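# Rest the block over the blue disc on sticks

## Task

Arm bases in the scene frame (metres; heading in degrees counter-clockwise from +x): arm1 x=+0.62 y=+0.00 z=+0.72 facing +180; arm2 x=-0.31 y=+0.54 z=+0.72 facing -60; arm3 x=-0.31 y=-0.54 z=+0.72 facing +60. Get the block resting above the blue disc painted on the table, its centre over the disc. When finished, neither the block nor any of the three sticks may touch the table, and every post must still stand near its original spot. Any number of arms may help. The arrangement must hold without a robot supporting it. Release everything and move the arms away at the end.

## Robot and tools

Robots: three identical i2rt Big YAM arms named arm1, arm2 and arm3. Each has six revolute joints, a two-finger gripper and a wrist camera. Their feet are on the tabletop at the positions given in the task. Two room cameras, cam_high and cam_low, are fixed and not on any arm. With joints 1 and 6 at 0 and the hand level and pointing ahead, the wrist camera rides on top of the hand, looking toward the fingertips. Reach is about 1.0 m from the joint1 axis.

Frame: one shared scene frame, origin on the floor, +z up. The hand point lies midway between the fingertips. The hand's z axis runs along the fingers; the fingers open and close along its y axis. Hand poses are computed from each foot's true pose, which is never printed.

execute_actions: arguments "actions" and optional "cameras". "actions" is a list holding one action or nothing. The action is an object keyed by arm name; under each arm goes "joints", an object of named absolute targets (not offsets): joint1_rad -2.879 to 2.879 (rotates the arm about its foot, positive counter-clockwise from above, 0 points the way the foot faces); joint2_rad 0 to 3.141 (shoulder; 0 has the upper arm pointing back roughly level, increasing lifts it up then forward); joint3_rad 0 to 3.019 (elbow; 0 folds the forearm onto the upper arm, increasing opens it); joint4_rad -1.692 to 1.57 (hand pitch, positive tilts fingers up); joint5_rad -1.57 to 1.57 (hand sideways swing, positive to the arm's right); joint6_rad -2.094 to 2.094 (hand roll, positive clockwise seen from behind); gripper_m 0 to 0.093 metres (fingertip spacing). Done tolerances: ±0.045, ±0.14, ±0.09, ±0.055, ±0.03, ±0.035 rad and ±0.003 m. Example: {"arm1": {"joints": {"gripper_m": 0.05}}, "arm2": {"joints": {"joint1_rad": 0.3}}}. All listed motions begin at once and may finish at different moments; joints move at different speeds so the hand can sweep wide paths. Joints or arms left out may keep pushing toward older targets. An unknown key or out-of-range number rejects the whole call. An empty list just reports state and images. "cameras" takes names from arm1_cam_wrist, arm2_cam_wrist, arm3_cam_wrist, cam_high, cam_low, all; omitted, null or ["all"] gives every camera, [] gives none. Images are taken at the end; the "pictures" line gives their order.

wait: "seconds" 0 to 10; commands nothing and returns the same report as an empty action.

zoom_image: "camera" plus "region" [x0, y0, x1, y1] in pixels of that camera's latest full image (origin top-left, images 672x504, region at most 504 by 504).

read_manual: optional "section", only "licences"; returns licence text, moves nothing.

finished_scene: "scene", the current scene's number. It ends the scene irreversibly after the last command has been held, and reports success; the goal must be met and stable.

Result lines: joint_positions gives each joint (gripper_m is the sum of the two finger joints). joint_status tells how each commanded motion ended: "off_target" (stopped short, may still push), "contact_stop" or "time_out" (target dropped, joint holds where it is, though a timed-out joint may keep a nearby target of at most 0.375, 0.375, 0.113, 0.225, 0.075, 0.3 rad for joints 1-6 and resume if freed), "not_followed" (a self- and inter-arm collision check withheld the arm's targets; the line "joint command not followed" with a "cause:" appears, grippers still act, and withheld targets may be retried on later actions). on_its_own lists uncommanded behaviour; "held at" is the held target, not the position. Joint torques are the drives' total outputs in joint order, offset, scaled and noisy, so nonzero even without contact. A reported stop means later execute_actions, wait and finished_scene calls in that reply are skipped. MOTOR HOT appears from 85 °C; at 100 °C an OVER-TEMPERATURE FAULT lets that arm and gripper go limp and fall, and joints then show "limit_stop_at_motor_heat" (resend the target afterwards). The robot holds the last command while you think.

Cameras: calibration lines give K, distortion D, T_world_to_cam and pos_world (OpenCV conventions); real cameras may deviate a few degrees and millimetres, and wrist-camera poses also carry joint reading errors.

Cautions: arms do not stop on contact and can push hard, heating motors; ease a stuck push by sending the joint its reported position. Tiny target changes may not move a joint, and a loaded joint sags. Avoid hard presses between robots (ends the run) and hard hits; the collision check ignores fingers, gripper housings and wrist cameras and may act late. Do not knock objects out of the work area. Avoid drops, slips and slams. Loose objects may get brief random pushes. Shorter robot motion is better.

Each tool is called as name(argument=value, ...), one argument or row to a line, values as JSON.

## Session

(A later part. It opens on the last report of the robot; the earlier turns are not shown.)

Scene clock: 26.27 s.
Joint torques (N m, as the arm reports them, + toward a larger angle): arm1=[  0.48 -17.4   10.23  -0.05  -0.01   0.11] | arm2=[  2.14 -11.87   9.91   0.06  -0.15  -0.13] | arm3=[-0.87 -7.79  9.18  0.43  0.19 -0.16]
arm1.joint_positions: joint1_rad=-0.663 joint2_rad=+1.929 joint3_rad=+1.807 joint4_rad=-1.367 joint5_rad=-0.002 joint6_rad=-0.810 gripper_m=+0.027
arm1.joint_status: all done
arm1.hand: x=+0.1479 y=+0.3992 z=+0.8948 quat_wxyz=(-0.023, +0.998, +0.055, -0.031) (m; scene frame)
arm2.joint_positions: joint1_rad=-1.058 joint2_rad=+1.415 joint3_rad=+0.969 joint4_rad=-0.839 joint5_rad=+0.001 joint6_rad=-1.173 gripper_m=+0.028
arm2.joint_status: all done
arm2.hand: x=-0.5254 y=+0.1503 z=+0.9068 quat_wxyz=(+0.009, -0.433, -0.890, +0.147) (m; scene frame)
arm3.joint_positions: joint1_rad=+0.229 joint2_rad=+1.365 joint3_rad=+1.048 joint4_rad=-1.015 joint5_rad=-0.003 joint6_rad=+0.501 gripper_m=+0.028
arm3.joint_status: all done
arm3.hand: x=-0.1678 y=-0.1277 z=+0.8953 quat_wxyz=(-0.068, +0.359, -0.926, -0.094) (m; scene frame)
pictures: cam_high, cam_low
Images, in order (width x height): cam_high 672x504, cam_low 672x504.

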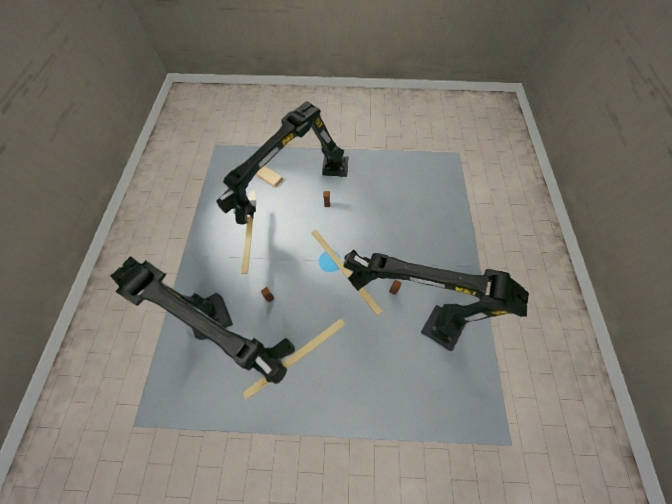

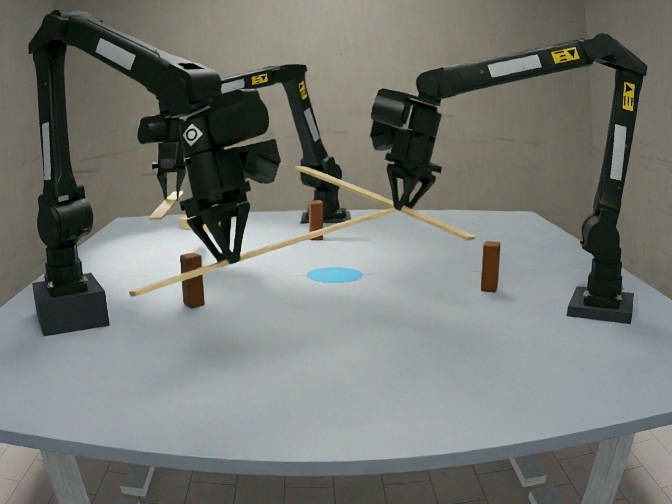

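execute_actions(
  actions=[
    {"arm1":{"joints":{"joint1_rad":-0.158,"joint2_rad":1.385,"joint3_rad":1.105,"joint4_rad":-1.065,"joint6_rad":-0.04}},"arm2":{"joints":{"joint1_rad":-0.197,"joint4_rad":-0.91,"joint6_rad":-0.062}},"arm3":{"joints":{"joint1_rad":-0.157,"joint4_rad":-1.059,"joint6_rad":-0.059}}},
  ],
  cameras=["cam_high","cam_low"],
)

Scene clock: 30.17 s.
Joint torques (N m, as the arm reports them, + toward a larger angle): arm1=[ -0.52 -10.29  10.64   1.51   0.11   0.09] | arm2=[  1.94 -11.63   9.85  -0.02  -0.03   0.07] | arm3=[ 0.07 -7.62  9.15  0.26  0.01 -0.17]
arm1.joint_positions: joint1_rad=-0.148 joint2_rad=+1.380 joint3_rad=+1.107 joint4_rad=-1.084 joint5_rad=-0.003 joint6_rad=-0.051 gripper_m=+0.027
arm1.joint_status: all done
arm1.hand: x=+0.1907 y=+0.0817 z=+0.8998 quat_wxyz=(-0.007, +0.992, -0.067, -0.106) (m; scene frame)
arm2.joint_positions: joint1_rad=-0.195 joint2_rad=+1.415 joint3_rad=+0.969 joint4_rad=-0.900 joint5_rad=+0.000 joint6_rad=-0.072 gripper_m=+0.028
arm2.joint_status: all done
arm2.hand: x=-0.1599 y=+0.1353 z=+0.9009 quat_wxyz=(-0.089, -0.537, -0.836, +0.072) (m; scene frame)
arm3.joint_positions: joint1_rad=-0.165 joint2_rad=+1.365 joint3_rad=+1.048 joint4_rad=-1.050 joint5_rad=+0.000 joint6_rad=-0.044 gripper_m=+0.028
arm3.joint_status: all done
arm3.hand: x=-0.0271 y=-0.2193 z=+0.8913 quat_wxyz=(-0.086, +0.429, -0.898, -0.042) (m; scene frame)
pictures: cam_high, cam_low
Images, in order (width x height): cam_high 672x504, cam_low 672x504.

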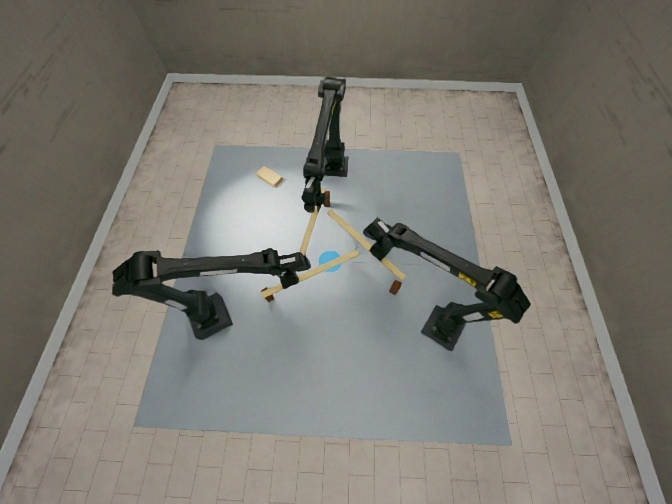

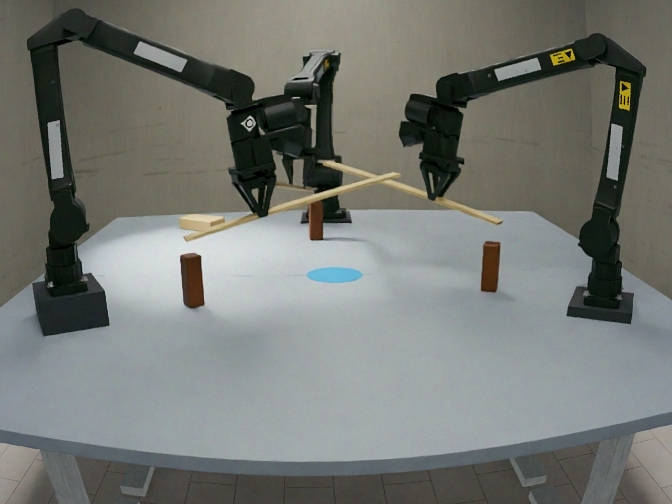

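zoom_image(
  camera="cam_low",
  region=[170, 140, 350, 275],
)

zoom_image(
  camera="cam_low",
  region=[330, 140, 510, 275],
)

zoom_image(
  camera="cam_high",
  region=[245, 170, 425, 315],
)

Region (170, 140, 350, 275) of cam_low's 672x504 image, scaled by 2.800, with more detail than that image has; it fills the top 378 rows of this view, and the rest is white.

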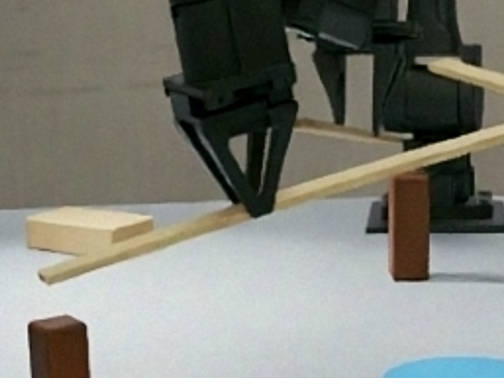

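Region (330, 140, 510, 275) of cam_low's 672x504 image, scaled by 2.800, with more detail than that image has; it fills the top 378 rows of this view, and the rest is white.

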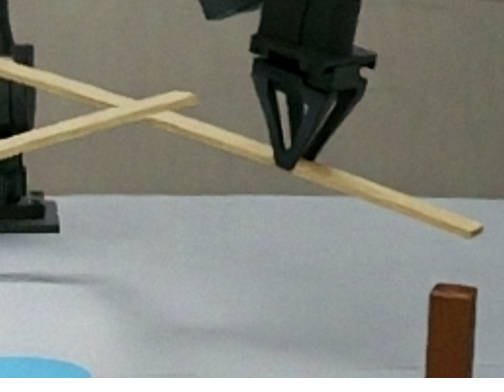

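Region (245, 170, 425, 315) of cam_high's 672x504 image, scaled by 2.800, with more detail than that image has; it fills the top 406 rows of this view, and the rest is white.

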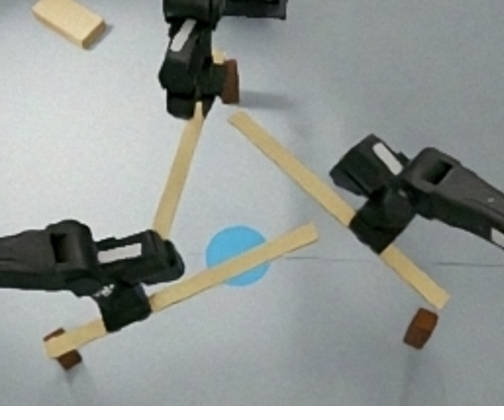

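zoom_image(
  camera="cam_low",
  region=[250, 150, 350, 225],
)

zoom_image(
  camera="cam_high",
  region=[285, 175, 365, 270],
)

Region (250, 150, 350, 225) of cam_low's 672x504 image, scaled by 5.040, with more detail than that image has; it fills the top 378 rows of this view, and the rest is white.

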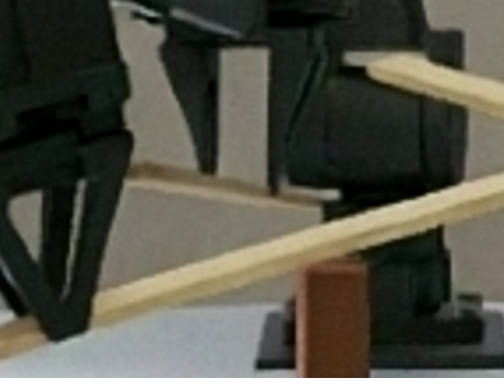

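Region (285, 175, 365, 270) of cam_high's 672x504 image, scaled by 5.305, with more detail than that image has; it fills the left 424 columns of this view, and the rest is white.

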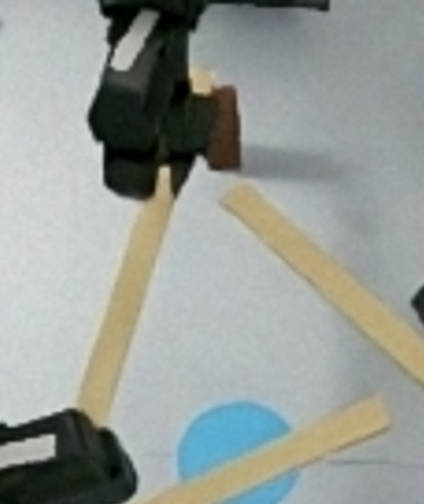

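execute_actions(
  actions=[
    {"arm1":{"joints":{"joint1_rad":-0.062}},"arm2":{"joints":{"joint1_rad":-0.104}},"arm3":{"joints":{"joint1_rad":-0.064,"joint3_rad":1.025,"joint4_rad":-1.018}}},
  ],
  cameras=["cam_high","cam_low"],
)

zoom_image(
  camera="cam_high",
  region=[245, 170, 425, 315],
)

zoom_image(
  camera="cam_low",
  region=[260, 145, 420, 235],
)

Scene clock: 35.43 s.
Joint torques (N m, as the arm reports them, + toward a larger angle): arm1=[  0.12 -10.16  10.66   1.51   0.05   0.09] | arm2=[  1.03 -11.53   9.91  -0.11  -0.06   0.04] | arm3=[-1.34 -7.65  7.56  1.32  0.01 -0.17]
arm1.joint_positions: joint1_rad=-0.061 joint2_rad=+1.380 joint3_rad=+1.107 joint4_rad=-1.084 joint5_rad=-0.002 joint6_rad=-0.049 gripper_m=+0.027
arm1.joint_status: all done
arm1.hand: x=+0.1854 y=+0.0442 z=+0.9001 quat_wxyz=(-0.003, +0.994, -0.024, -0.106) (m; scene frame)
arm2.joint_positions: joint1_rad=-0.098 joint2_rad=+1.415 joint3_rad=+0.969 joint4_rad=-0.900 joint5_rad=+0.000 joint6_rad=-0.070 gripper_m=+0.028
arm2.joint_status: all done
arm2.hand: x=-0.1215 y=+0.1517 z=+0.9005 quat_wxyz=(-0.092, -0.496, -0.861, +0.068) (m; scene frame)
arm3.joint_positions: joint1_rad=-0.056 joint2_rad=+1.365 joint3_rad=+1.022 joint4_rad=-1.034 joint5_rad=+0.000 joint6_rad=-0.045 gripper_m=+0.028
arm3.joint_status: all done
arm3.hand: x=-0.0665 y=-0.1955 z=+0.8819 quat_wxyz=(-0.079, +0.478, -0.874, -0.045) (m; scene frame)
pictures: cam_high, cam_low
Images, in order (width x height): cam_high 672x504, cam_low 672x504.

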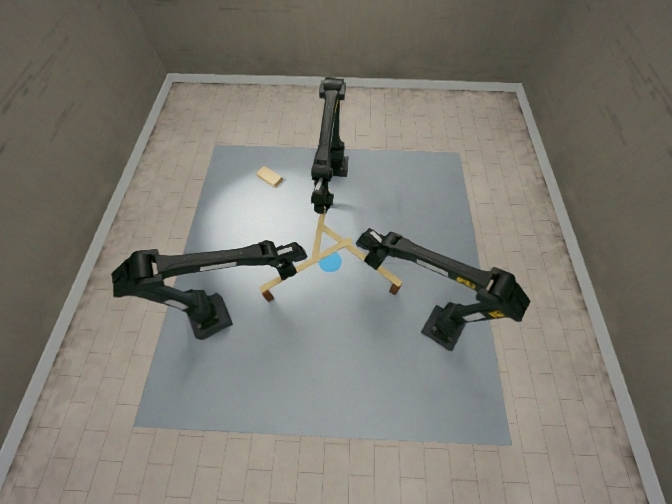

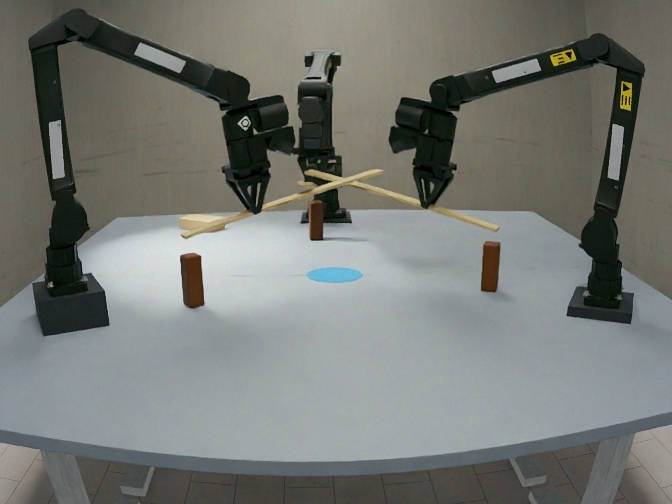

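Region (245, 170, 425, 315) of cam_high's 672x504 image, scaled by 2.800, with more detail than that image has; it fills the top 406 rows of this view, and the rest is white.

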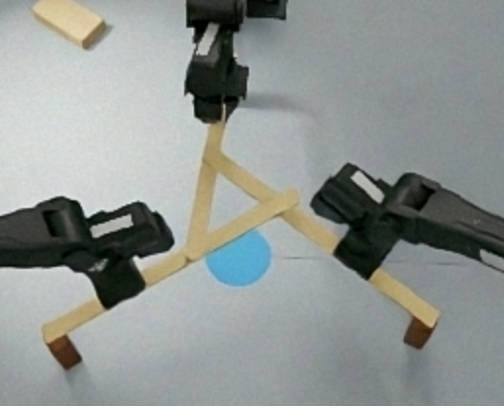

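Region (260, 145, 420, 235) of cam_low's 672x504 image, scaled by 3.150, with more detail than that image has; it fills the top 284 rows of this view, and the rest is white.

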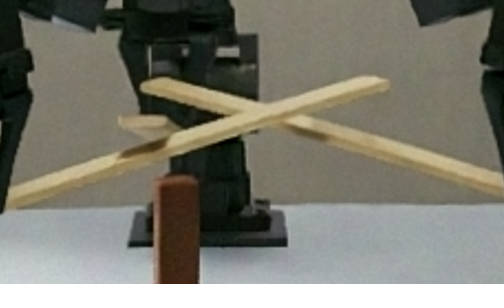

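execute_actions(
  actions=[
    {"arm1":{"joints":{"joint2_rad":1.462}},"arm2":{"joints":{"joint2_rad":1.508}},"arm3":{"joints":{"joint2_rad":1.443}}},
  ],
  cameras=["cam_high","cam_low"],
)

zoom_image(
  camera="cam_high",
  region=[245, 170, 425, 315],
)

zoom_image(
  camera="cam_low",
  region=[270, 170, 410, 250],
)

zoom_image(
  camera="cam_low",
  region=[165, 225, 245, 280],
)

zoom_image(
  camera="cam_low",
  region=[445, 215, 525, 270],
)

Scene clock: 36.87 s.
Joint torques (N m, as the arm reports them, + toward a larger angle): arm1=[  0.25 -11.21  10.27   1.31   0.05   0.08] | arm2=[  1.08 -13.65   9.13  -0.22  -0.04   0.03] | arm3=[-1.08 -9.38  7.3   1.16  0.03 -0.17]
arm1.joint_positions: joint1_rad=-0.061 joint2_rad=+1.460 joint3_rad=+1.107 joint4_rad=-1.083 joint5_rad=-0.002 joint6_rad=-0.049 gripper_m=+0.027
arm1.joint_status: all done
arm1.hand: x=+0.1831 y=+0.0442 z=+0.8672 quat_wxyz=(+0.000, +0.997, -0.024, -0.067) (m; scene frame)
arm2.joint_positions: joint1_rad=-0.098 joint2_rad=+1.517 joint3_rad=+0.969 joint4_rad=-0.900 joint5_rad=+0.000 joint6_rad=-0.070 gripper_m=+0.028
arm2.joint_status: all done
arm2.hand: x=-0.1236 y=+0.1550 z=+0.8594 quat_wxyz=(-0.050, -0.499, -0.864, +0.040) (m; scene frame)
arm3.joint_positions: joint1_rad=-0.056 joint2_rad=+1.446 joint3_rad=+1.022 joint4_rad=-1.032 joint5_rad=+0.000 joint6_rad=-0.045 gripper_m=+0.028
arm3.joint_status: all done
arm3.hand: x=-0.0667 y=-0.1953 z=+0.8496 quat_wxyz=(-0.044, +0.479, -0.876, -0.028) (m; scene frame)
pictures: cam_high, cam_low
Images, in order (width x height): cam_high 672x504, cam_low 672x504.

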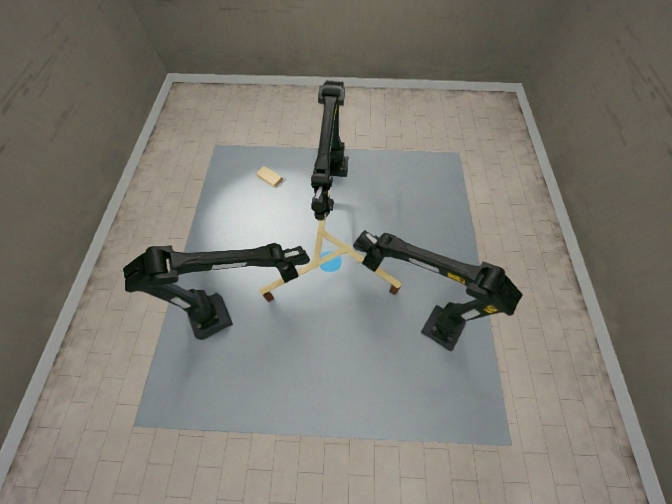

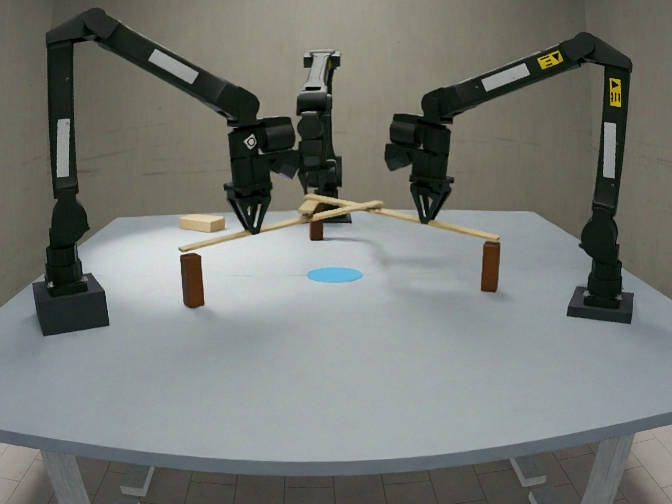

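Region (245, 170, 425, 315) of cam_high's 672x504 image, scaled by 2.800, with more detail than that image has; it fills the top 406 rows of this view, and the rest is white.

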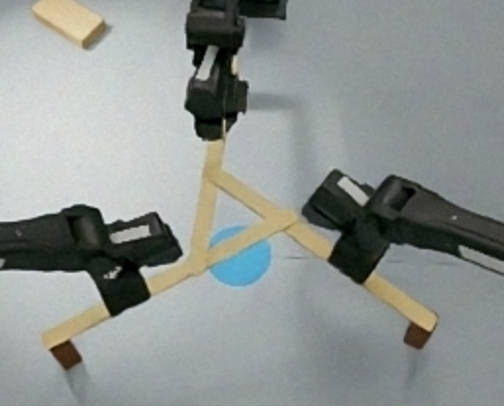

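Region (270, 170, 410, 250) of cam_low's 672x504 image, scaled by 3.600, with more detail than that image has; it fills the top 288 rows of this view, and the rest is white.

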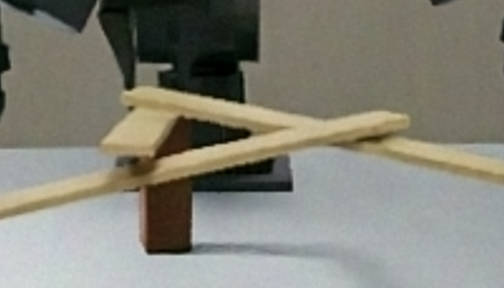

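Region (165, 225, 245, 280) of cam_low's 672x504 image, scaled by 6.300, with more detail than that image has; it fills the top 346 rows of this view, and the rest is white.

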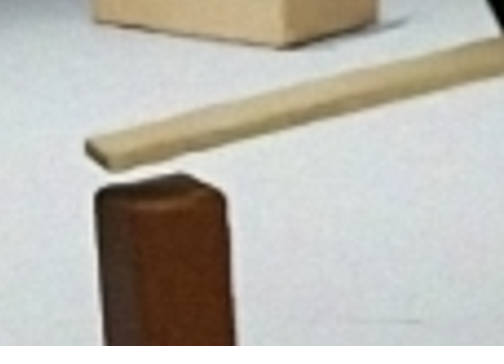

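Region (445, 215, 525, 270) of cam_low's 672x504 image, scaled by 6.300, with more detail than that image has; it fills the top 346 rows of this view, and the rest is white.

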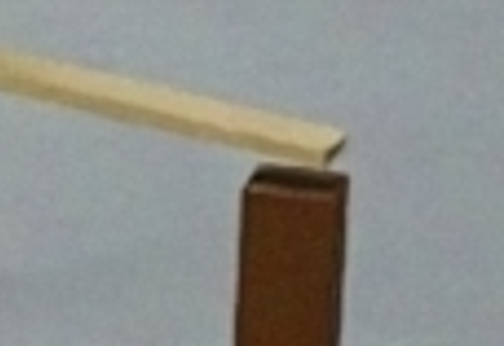

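zoom_image(
  camera="cam_high",
  region=[295, 215, 375, 285],
)

zoom_image(
  camera="cam_high",
  region=[250, 270, 300, 310],
)

zoom_image(
  camera="cam_high",
  region=[370, 265, 420, 305],
)

zoom_image(
  camera="cam_high",
  region=[300, 175, 350, 225],
)

Region (295, 215, 375, 285) of cam_high's 672x504 image, scaled by 6.300, with more detail than that image has; it fills the top 441 rows of this view, and the rest is white.

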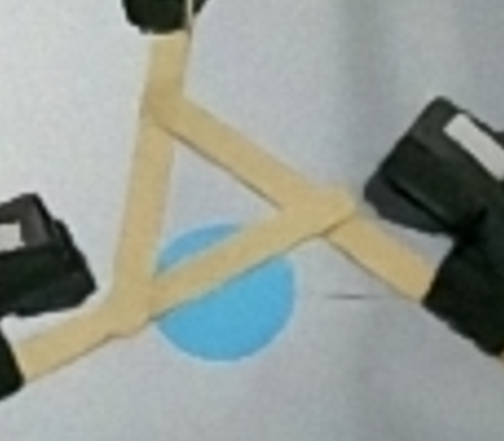

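Region (250, 270, 300, 310) of cam_high's 672x504 image, scaled by 10.080, with more detail than that image has; it fills the top 403 rows of this view, and the rest is white.

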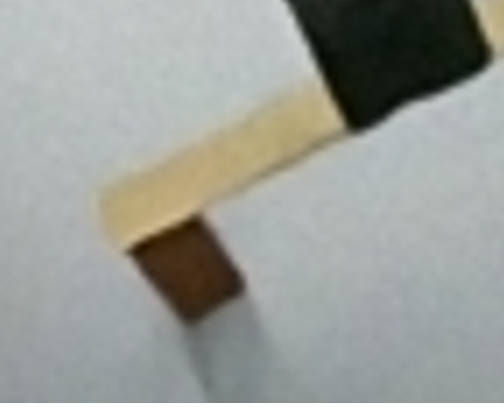

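Region (370, 265, 420, 305) of cam_high's 672x504 image, scaled by 10.080, with more detail than that image has; it fills the top 403 rows of this view, and the rest is white.

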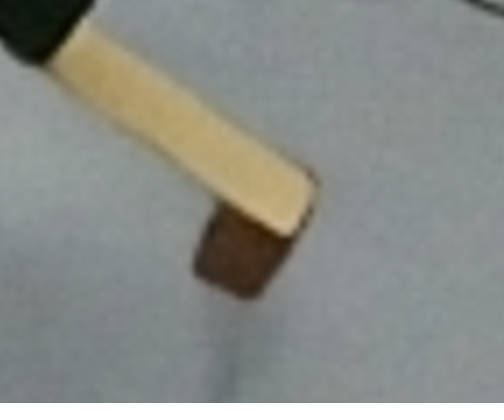

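Region (300, 175, 350, 225) of cam_high's 672x504 image, scaled by 10.080, with more detail than that image has.

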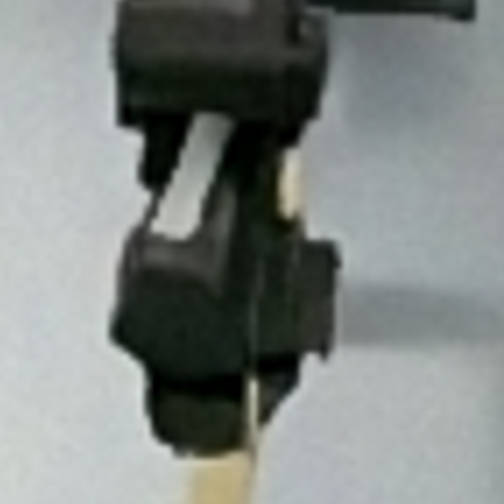

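zoom_image(
  camera="cam_low",
  region=[290, 185, 345, 225],
)

zoom_image(
  camera="cam_low",
  region=[345, 190, 400, 225],
)

Region (290, 185, 345, 225) of cam_low's 672x504 image, scaled by 9.164, with more detail than that image has; it fills the top 367 rows of this view, and the rest is white.

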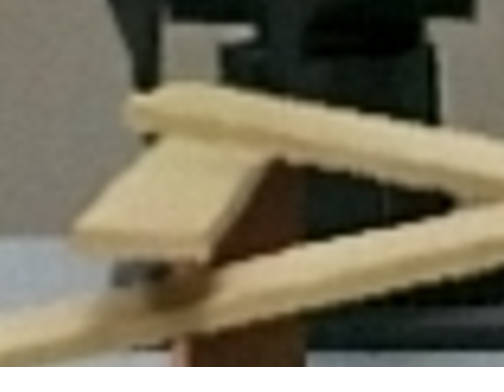

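Region (345, 190, 400, 225) of cam_low's 672x504 image, scaled by 9.164, with more detail than that image has; it fills the top 321 rows of this view, and the rest is white.

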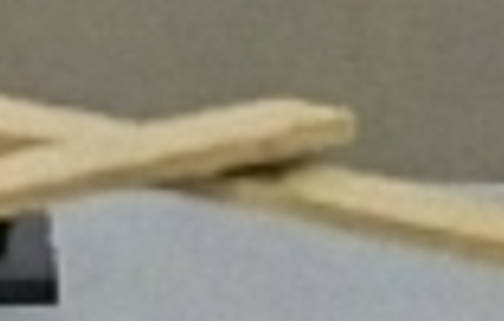

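execute_actions(
  actions=[
    {"arm1":{"joints":{"joint2_rad":1.508,"joint6_rad":-0.082}},"arm2":{"joints":{"joint2_rad":1.555}},"arm3":{"joints":{"joint2_rad":1.493}}},
  ],
  cameras=["cam_high","cam_low"],
)

zoom_image(
  camera="cam_low",
  region=[285, 190, 405, 245],
)

zoom_image(
  camera="cam_low",
  region=[165, 225, 245, 280],
)

zoom_image(
  camera="cam_low",
  region=[445, 215, 525, 270],
)

zoom_image(
  camera="cam_high",
  region=[295, 215, 375, 285],
)

Scene clock: 40.00 s.
Joint torques (N m, as the arm reports them, + toward a larger angle): arm1=[  0.23 -10.71   9.97   1.21   0.04  -0.17] | arm2=[  1.6  -12.9    8.95  -0.12  -0.02   0.03] | arm3=[-1.01 -8.6   7.04  0.97  0.01 -0.16]
arm1.joint_positions: joint1_rad=-0.061 joint2_rad=+1.495 joint3_rad=+1.107 joint4_rad=-1.082 joint5_rad=-0.002 joint6_rad=-0.067 gripper_m=+0.027
arm1.joint_status: all done
arm1.hand: x=+0.1829 y=+0.0441 z=+0.8524 quat_wxyz=(+0.001, +0.999, -0.015, -0.050) (m; scene frame)
arm2.joint_positions: joint1_rad=-0.098 joint2_rad=+1.552 joint3_rad=+0.969 joint4_rad=-0.901 joint5_rad=+0.000 joint6_rad=-0.070 gripper_m=+0.028
arm2.joint_status: all done
arm2.hand: x=-0.1250 y=+0.1571 z=+0.8453 quat_wxyz=(-0.035, -0.500, -0.865, +0.030) (m; scene frame)
arm3.joint_positions: joint1_rad=-0.056 joint2_rad=+1.484 joint3_rad=+1.022 joint4_rad=-1.031 joint5_rad=+0.000 joint6_rad=-0.045 gripper_m=+0.028
arm3.joint_status: all done
arm3.hand: x=-0.0674 y=-0.1959 z=+0.8348 quat_wxyz=(-0.027, +0.480, -0.877, -0.020) (m; scene frame)
pictures: cam_high, cam_low
Images, in order (width x height): cam_high 672x504, cam_low 672x504.

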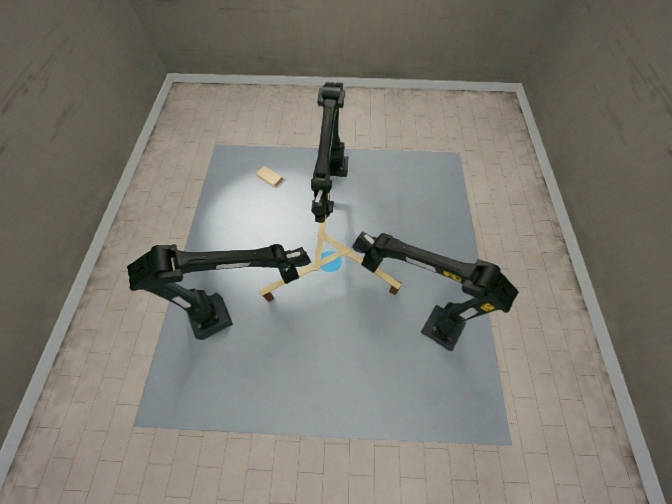

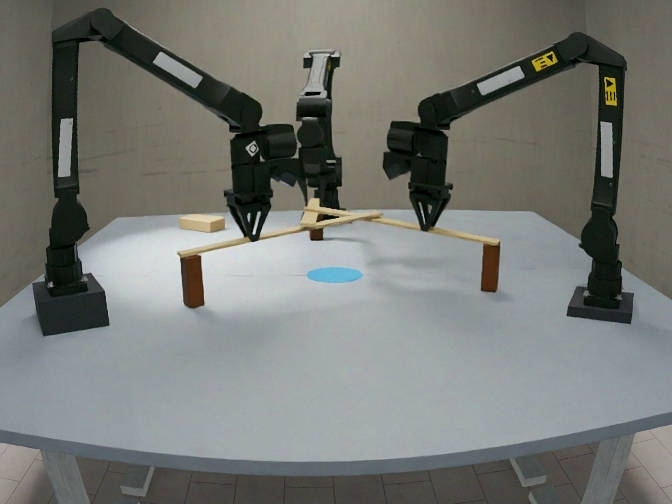

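Region (285, 190, 405, 245) of cam_low's 672x504 image, scaled by 4.200, with more detail than that image has; it fills the top 231 rows of this view, and the rest is white.

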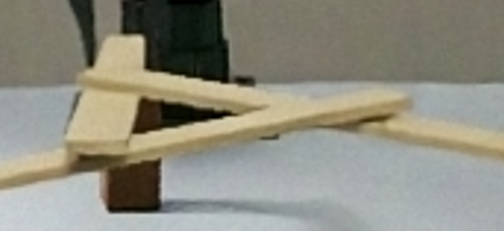

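Region (165, 225, 245, 280) of cam_low's 672x504 image, scaled by 6.300, with more detail than that image has; it fills the top 346 rows of this view, and the rest is white.

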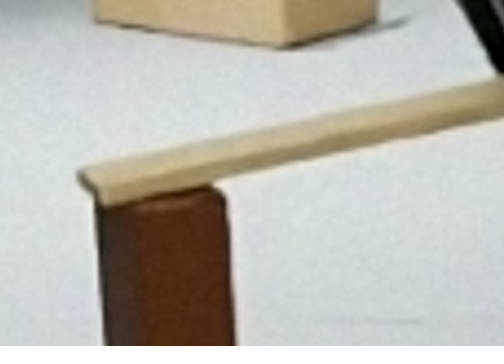

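Region (445, 215, 525, 270) of cam_low's 672x504 image, scaled by 6.300, with more detail than that image has; it fills the top 346 rows of this view, and the rest is white.

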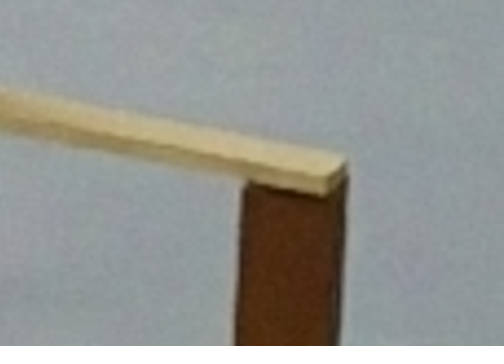

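Region (295, 215, 375, 285) of cam_high's 672x504 image, scaled by 6.300, with more detail than that image has; it fills the top 441 rows of this view, and the rest is white.

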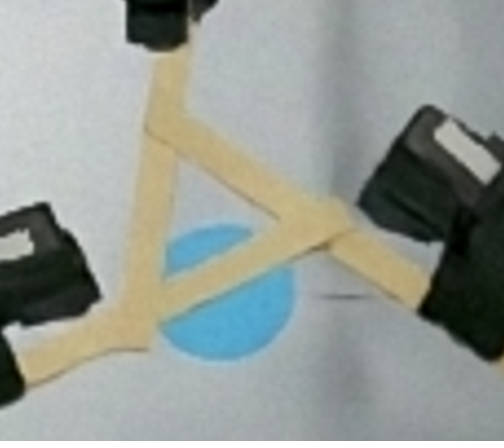

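zoom_image(
  camera="cam_low",
  region=[290, 192, 345, 240],
)

zoom_image(
  camera="cam_low",
  region=[345, 200, 400, 235],
)

Region (290, 192, 345, 240) of cam_low's 672x504 image, scaled by 9.164, with more detail than that image has; it fills the top 440 rows of this view, and the rest is white.

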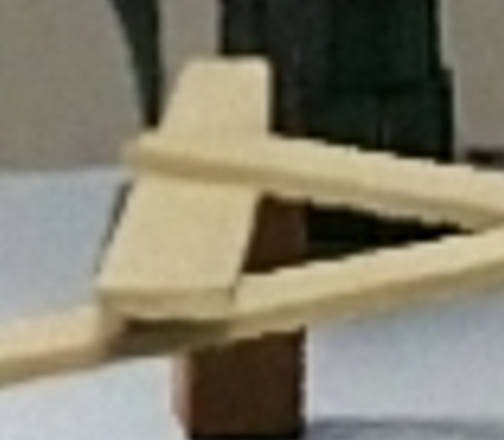

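Region (345, 200, 400, 235) of cam_low's 672x504 image, scaled by 9.164, with more detail than that image has; it fills the top 321 rows of this view, and the rest is white.

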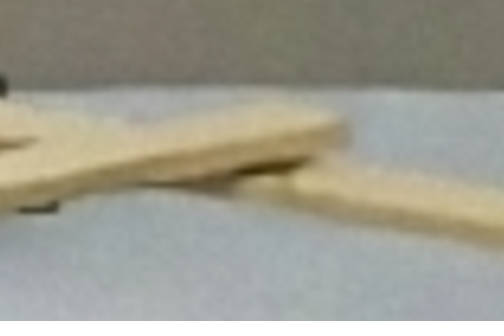

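execute_actions(
  actions=[
    {"arm1":{"joints":{"gripper_m":0.06}},"arm2":{"joints":{"gripper_m":0.06}},"arm3":{"joints":{"gripper_m":0.06}}},
  ],
  cameras=["cam_high","cam_low"],
)

zoom_image(
  camera="cam_low",
  region=[170, 180, 510, 270],
)

zoom_image(
  camera="cam_high",
  region=[240, 155, 310, 205],
)

Scene clock: 41.40 s.
Joint torques (N m, as the arm reports them, + toward a larger angle): arm1=[  0.27 -10.77   9.93   1.22   0.04  -0.13] | arm2=[  1.51 -12.68   9.12  -0.28  -0.03   0.04] | arm3=[-0.96 -9.03  7.08  1.    0.   -0.16]
arm1.joint_positions: joint1_rad=-0.061 joint2_rad=+1.495 joint3_rad=+1.107 joint4_rad=-1.082 joint5_rad=-0.002 joint6_rad=-0.072 gripper_m=+0.060
arm1.joint_status: all done
arm1.hand: x=+0.1828 y=+0.0441 z=+0.8524 quat_wxyz=(+0.001, +0.999, -0.013, -0.050) (m; scene frame)
arm2.joint_positions: joint1_rad=-0.098 joint2_rad=+1.552 joint3_rad=+0.969 joint4_rad=-0.901 joint5_rad=+0.000 joint6_rad=-0.070 gripper_m=+0.060
arm2.joint_status: all done
arm2.hand: x=-0.1250 y=+0.1571 z=+0.8453 quat_wxyz=(-0.035, -0.500, -0.865, +0.030) (m; scene frame)
arm3.joint_positions: joint1_rad=-0.056 joint2_rad=+1.484 joint3_rad=+1.022 joint4_rad=-1.031 joint5_rad=+0.000 joint6_rad=-0.045 gripper_m=+0.060
arm3.joint_status: all done
arm3.hand: x=-0.0674 y=-0.1959 z=+0.8348 quat_wxyz=(-0.027, +0.480, -0.877, -0.020) (m; scene frame)
pictures: cam_high, cam_low
Images, in order (width x height): cam_high 672x504, cam_low 672x504.

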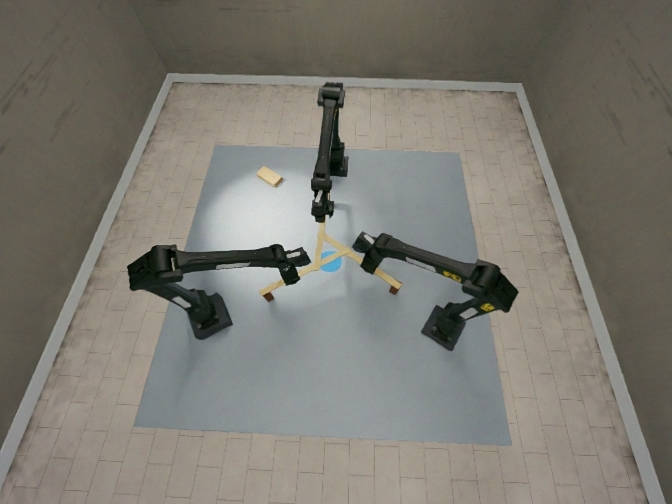

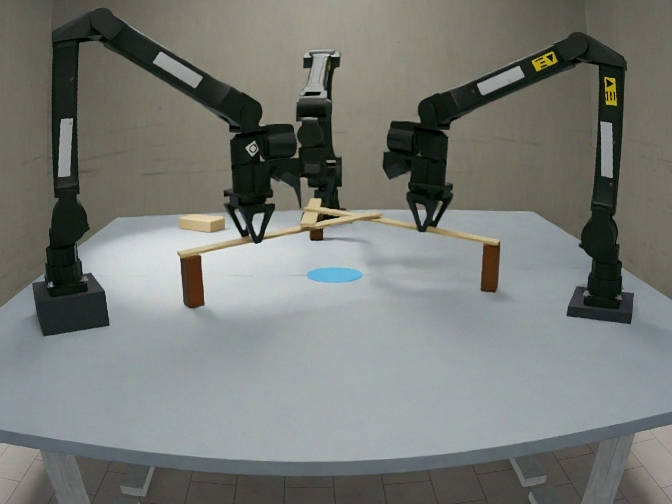

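Region (170, 180, 510, 270) of cam_low's 672x504 image, scaled by 1.482, with more detail than that image has; it fills the top 133 rows of this view, and the rest is white.

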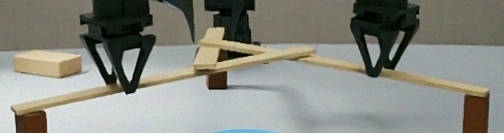

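Region (240, 155, 310, 205) of cam_high's 672x504 image, scaled by 7.200, with more detail than that image has; it fills the top 360 rows of this view, and the rest is white.

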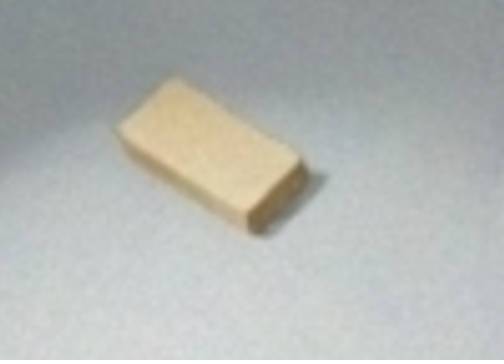

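execute_actions(
  actions=[
    {"arm1":{"joints":{"joint2_rad":1.40}},"arm2":{"joints":{"joint2_rad":1.44}},"arm3":{"joints":{"joint2_rad":1.38}}},
  ],
  cameras=["cam_low"],
)

Scene clock: 43.50 s.
Joint torques (N m, as the arm reports them, + toward a larger angle): arm1=[ 0.21 -9.38 10.65  1.42  0.04 -0.13] | arm2=[  1.46 -10.74   9.89  -0.08  -0.05   0.03] | arm3=[-0.93 -9.15  7.49  1.11  0.01 -0.18]
arm1.joint_positions: joint1_rad=-0.061 joint2_rad=+1.383 joint3_rad=+1.107 joint4_rad=-1.082 joint5_rad=-0.002 joint6_rad=-0.072 gripper_m=+0.060
arm1.joint_status: all done
arm1.hand: x=+0.1847 y=+0.0443 z=+0.8993 quat_wxyz=(-0.004, +0.994, -0.013, -0.106) (m; scene frame)
arm2.joint_positions: joint1_rad=-0.098 joint2_rad=+1.429 joint3_rad=+0.969 joint4_rad=-0.901 joint5_rad=+0.000 joint6_rad=-0.070 gripper_m=+0.060
arm2.joint_status: all done
arm2.hand: x=-0.1219 y=+0.1520 z=+0.8950 quat_wxyz=(-0.086, -0.497, -0.861, +0.064) (m; scene frame)
arm3.joint_positions: joint1_rad=-0.056 joint2_rad=+1.389 joint3_rad=+1.022 joint4_rad=-1.031 joint5_rad=+0.000 joint6_rad=-0.045 gripper_m=+0.060
arm3.joint_status: all done
arm3.hand: x=-0.0660 y=-0.1947 z=+0.8725 quat_wxyz=(-0.070, +0.478, -0.875, -0.041) (m; scene frame)
pictures: cam_low
Images, in order (width x height): cam_low 672x504.

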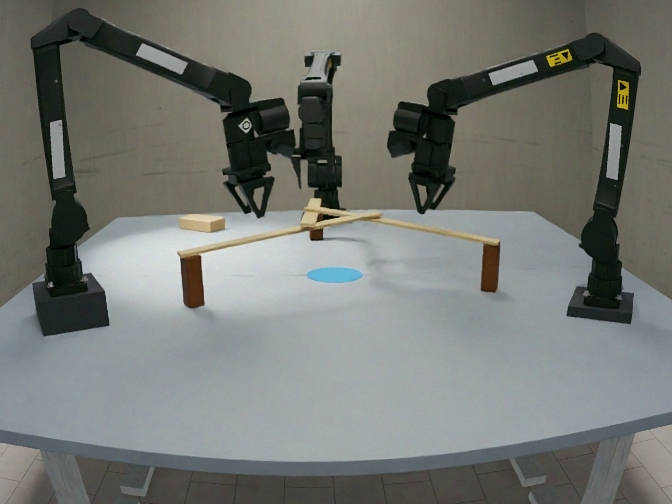

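execute_actions(
  actions=[
    {"arm1":{"joints":{"joint1_rad":-1.264,"joint3_rad":1.04,"joint4_rad":-1.18,"joint6_rad":0.878,"gripper_m":0.093}},"arm2":{"joints":{"joint1_rad":-0.9,"joint2_rad":1.0}},"arm3":{"joints":{"joint1_rad":-0.9,"joint2_rad":1.0}}},
  ],
  cameras=["arm1_cam_wrist","cam_high","cam_low"],
)

Scene clock: 46.50 s.
Joint torques (N m, as the arm reports them, + toward a larger angle): arm1=[-0.02 -9.1   9.76 -0.14  0.1   0.08] | arm2=[ 1.69 -5.67 11.4   0.84 -0.04  0.04] | arm3=[-0.54 -3.06  8.78  1.68  0.03 -0.15]
arm1.joint_positions: joint1_rad=-1.262 joint2_rad=+1.386 joint3_rad=+1.045 joint4_rad=-1.165 joint5_rad=-0.001 joint6_rad=+0.867 gripper_m=+0.093
arm1.joint_status: all done
arm1.hand: x=+0.5142 y=+0.3814 z=+0.8673 quat_wxyz=(-0.004, +0.469, -0.883, -0.028) (m; scene frame)
arm2.joint_positions: joint1_rad=-0.899 joint2_rad=+0.994 joint3_rad=+0.969 joint4_rad=-0.901 joint5_rad=+0.001 joint6_rad=-0.070 gripper_m=+0.060
arm2.joint_status: all done
arm2.hand: x=-0.4457 y=+0.1618 z=+1.0709 quat_wxyz=(-0.174, -0.756, -0.570, +0.271) (m; scene frame)
arm3.joint_positions: joint1_rad=-0.899 joint2_rad=+0.988 joint3_rad=+1.019 joint4_rad=-1.029 joint5_rad=+0.000 joint6_rad=-0.045 gripper_m=+0.060
arm3.joint_status: all done
arm3.hand: x=+0.0774 y=-0.4930 z=+1.0246 quat_wxyz=(-0.275, +0.076, -0.958, -0.009) (m; scene frame)
pictures: arm1_cam_wrist, cam_high, cam_low
camera_calibration (this result's frames):
arm1_cam_wrist: T_world_to_cam=[[0.822315, -0.567228, -0.0452833, -0.171931], [-0.448882, -0.695536, 0.561012, 0.0176493], [-0.349718, -0.441002, -0.826568, 1.18763], [0, 0, 0, 1]] pos_world=[0.564638, 0.438498, 0.963968]
Images, in order (width x height): arm1_cam_wrist 672x504, cam_high 672x504, cam_low 672x504.

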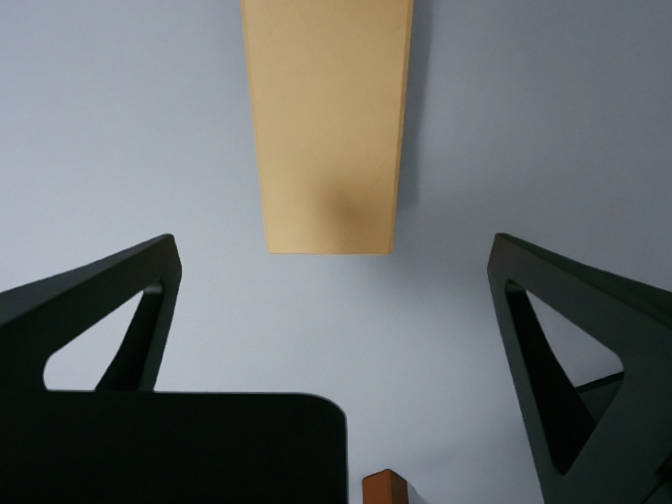

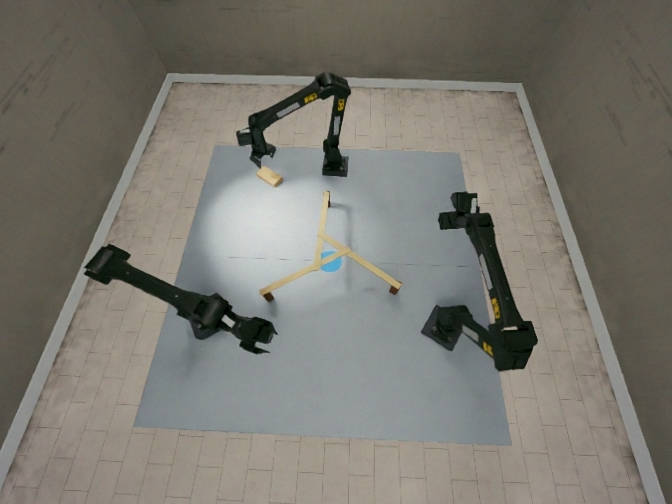

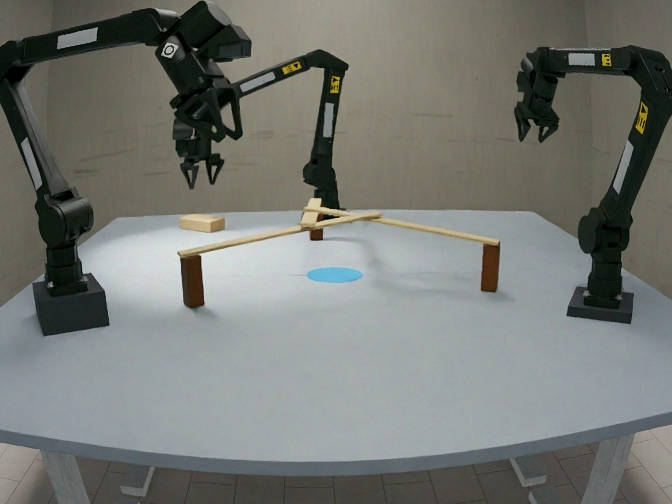

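execute_actions(
  actions=[
    {"arm1":{"joints":{"joint2_rad":1.469,"joint3_rad":0.873,"joint4_rad":-0.845}}},
  ],
  cameras=["arm1_cam_wrist","cam_low"],
)

Scene clock: 48.67 s.
Joint torques (N m, as the arm reports them, + toward a larger angle): arm1=[  0.03 -10.52   9.3    1.18   0.1    0.08] | arm2=[ 1.64 -5.9  11.52  0.74 -0.07  0.  ] | arm3=[-0.57 -3.19  8.71  1.67  0.01 -0.16]
arm1.joint_positions: joint1_rad=-1.262 joint2_rad=+1.471 joint3_rad=+0.869 joint4_rad=-0.861 joint5_rad=-0.001 joint6_rad=+0.868 gripper_m=+0.093
arm1.joint_status: all done
arm1.hand: x=+0.5146 y=+0.3791 z=+0.7788 quat_wxyz=(-0.009, +0.468, -0.882, -0.049) (m; scene frame)
arm2.joint_positions: joint1_rad=-0.899 joint2_rad=+0.994 joint3_rad=+0.969 joint4_rad=-0.901 joint5_rad=+0.001 joint6_rad=-0.070 gripper_m=+0.060
arm2.joint_status: not commanded
arm2.hand: x=-0.4457 y=+0.1618 z=+1.0709 quat_wxyz=(-0.174, -0.756, -0.570, +0.271) (m; scene frame)
arm3.joint_positions: joint1_rad=-0.899 joint2_rad=+0.988 joint3_rad=+1.019 joint4_rad=-1.029 joint5_rad=+0.000 joint6_rad=-0.045 gripper_m=+0.060
arm3.joint_status: not commanded
arm3.hand: x=+0.0774 y=-0.4930 z=+1.0246 quat_wxyz=(-0.275, +0.076, -0.958, -0.009) (m; scene frame)
pictures: arm1_cam_wrist, cam_low
camera_calibration (this result's frames):
arm1_cam_wrist: T_world_to_cam=[[0.821087, -0.565318, -0.078944, -0.151446], [-0.442992, -0.718328, 0.536436, 0.090651], [-0.359964, -0.405489, -0.840241, 1.11607], [0, 0, 0, 1]] pos_world=[0.566252, 0.432054, 0.877181]
Images, in order (width x height): arm1_cam_wrist 672x504, cam_low 672x504.

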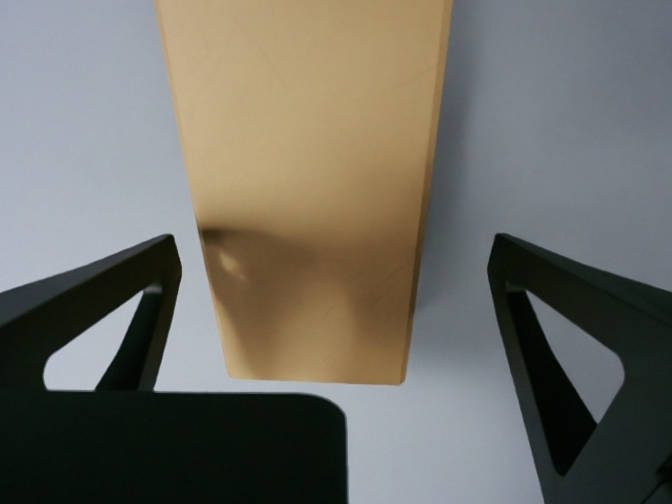

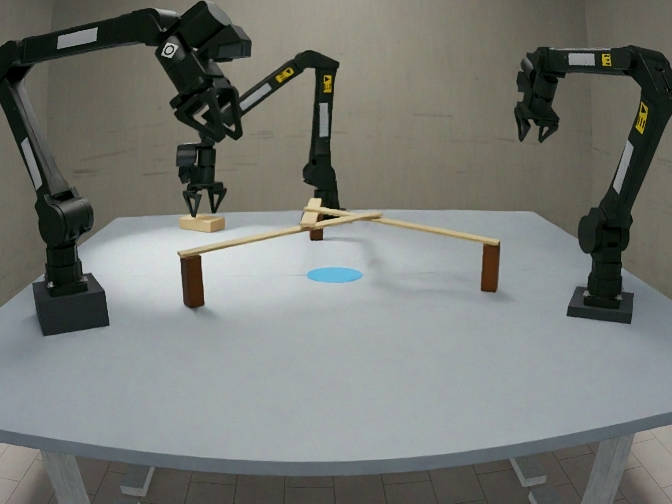

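execute_actions(
  actions=[
    {"arm1":{"joints":{"joint2_rad":1.575,"joint3_rad":0.93,"joint4_rad":-0.793}}},
  ],
  cameras=["arm1_cam_wrist","cam_low"],
)

zoom_image(
  camera="cam_low",
  region=[165, 180, 245, 240],
)

Scene clock: 50.83 s.
Joint torques (N m, as the arm reports them, + toward a larger angle): arm1=[ -0.07 -10.53  11.6    1.05   0.1    0.08] | arm2=[ 1.83 -6.15 11.54  0.75 -0.06  0.01] | arm3=[-0.52 -3.3   8.72  1.66  0.01 -0.17]
arm1.joint_positions: joint1_rad=-1.262 joint2_rad=+1.567 joint3_rad=+0.899 joint4_rad=-0.806 joint5_rad=-0.001 joint6_rad=+0.868 gripper_m=+0.093
arm1.joint_status: all done
arm1.hand: x=+0.5096 y=+0.3969 z=+0.7532 quat_wxyz=(-0.008, +0.468, -0.883, -0.043) (m; scene frame)
arm2.joint_positions: joint1_rad=-0.899 joint2_rad=+0.994 joint3_rad=+0.969 joint4_rad=-0.901 joint5_rad=+0.001 joint6_rad=-0.070 gripper_m=+0.060
arm2.joint_status: not commanded
arm2.hand: x=-0.4457 y=+0.1618 z=+1.0709 quat_wxyz=(-0.174, -0.756, -0.570, +0.271) (m; scene frame)
arm3.joint_positions: joint1_rad=-0.899 joint2_rad=+0.988 joint3_rad=+1.019 joint4_rad=-1.029 joint5_rad=+0.000 joint6_rad=-0.045 gripper_m=+0.060
arm3.joint_status: not commanded
arm3.hand: x=+0.0774 y=-0.4930 z=+1.0246 quat_wxyz=(-0.275, +0.076, -0.958, -0.009) (m; scene frame)
pictures: arm1_cam_wrist, cam_low
camera_calibration (this result's frames):
arm1_cam_wrist: T_world_to_cam=[[0.82134, -0.566142, -0.0698891, -0.145932], [-0.444688, -0.712192, 0.543171, 0.108279], [-0.357286, -0.41505, -0.836708, 1.0997], [0, 0, 0, 1]] pos_world=[0.560917, 0.450927, 0.851114]
Images, in order (width x height): arm1_cam_wrist 672x504, cam_low 672x504.

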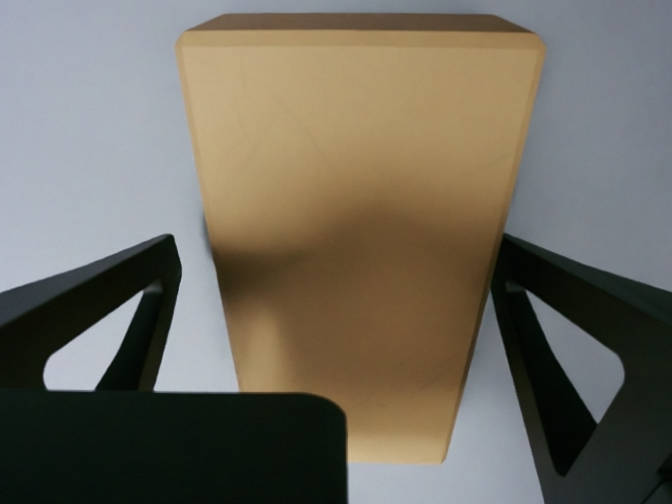

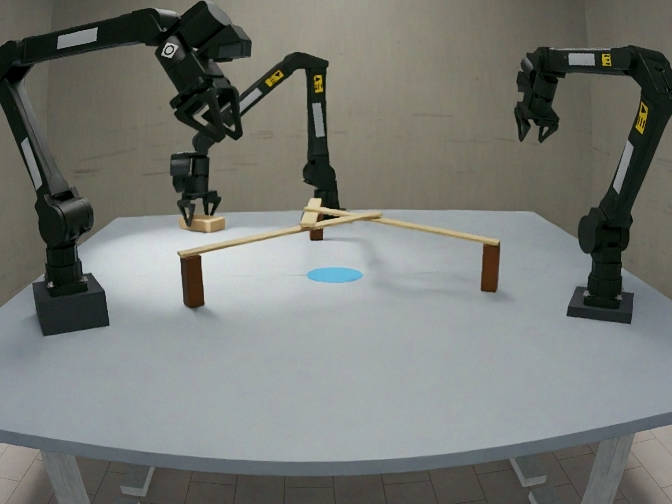

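Region (165, 180, 245, 240) of cam_low's 672x504 image, scaled by 6.300, with more detail than that image has; it fills the top 378 rows of this view, and the rest is white.

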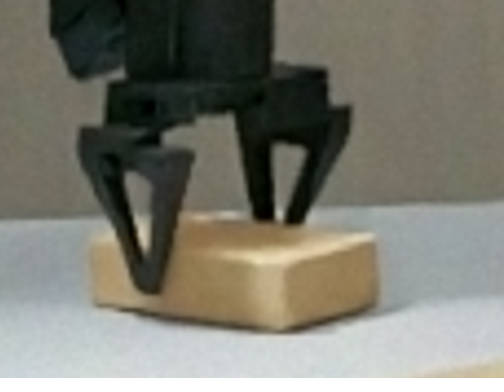

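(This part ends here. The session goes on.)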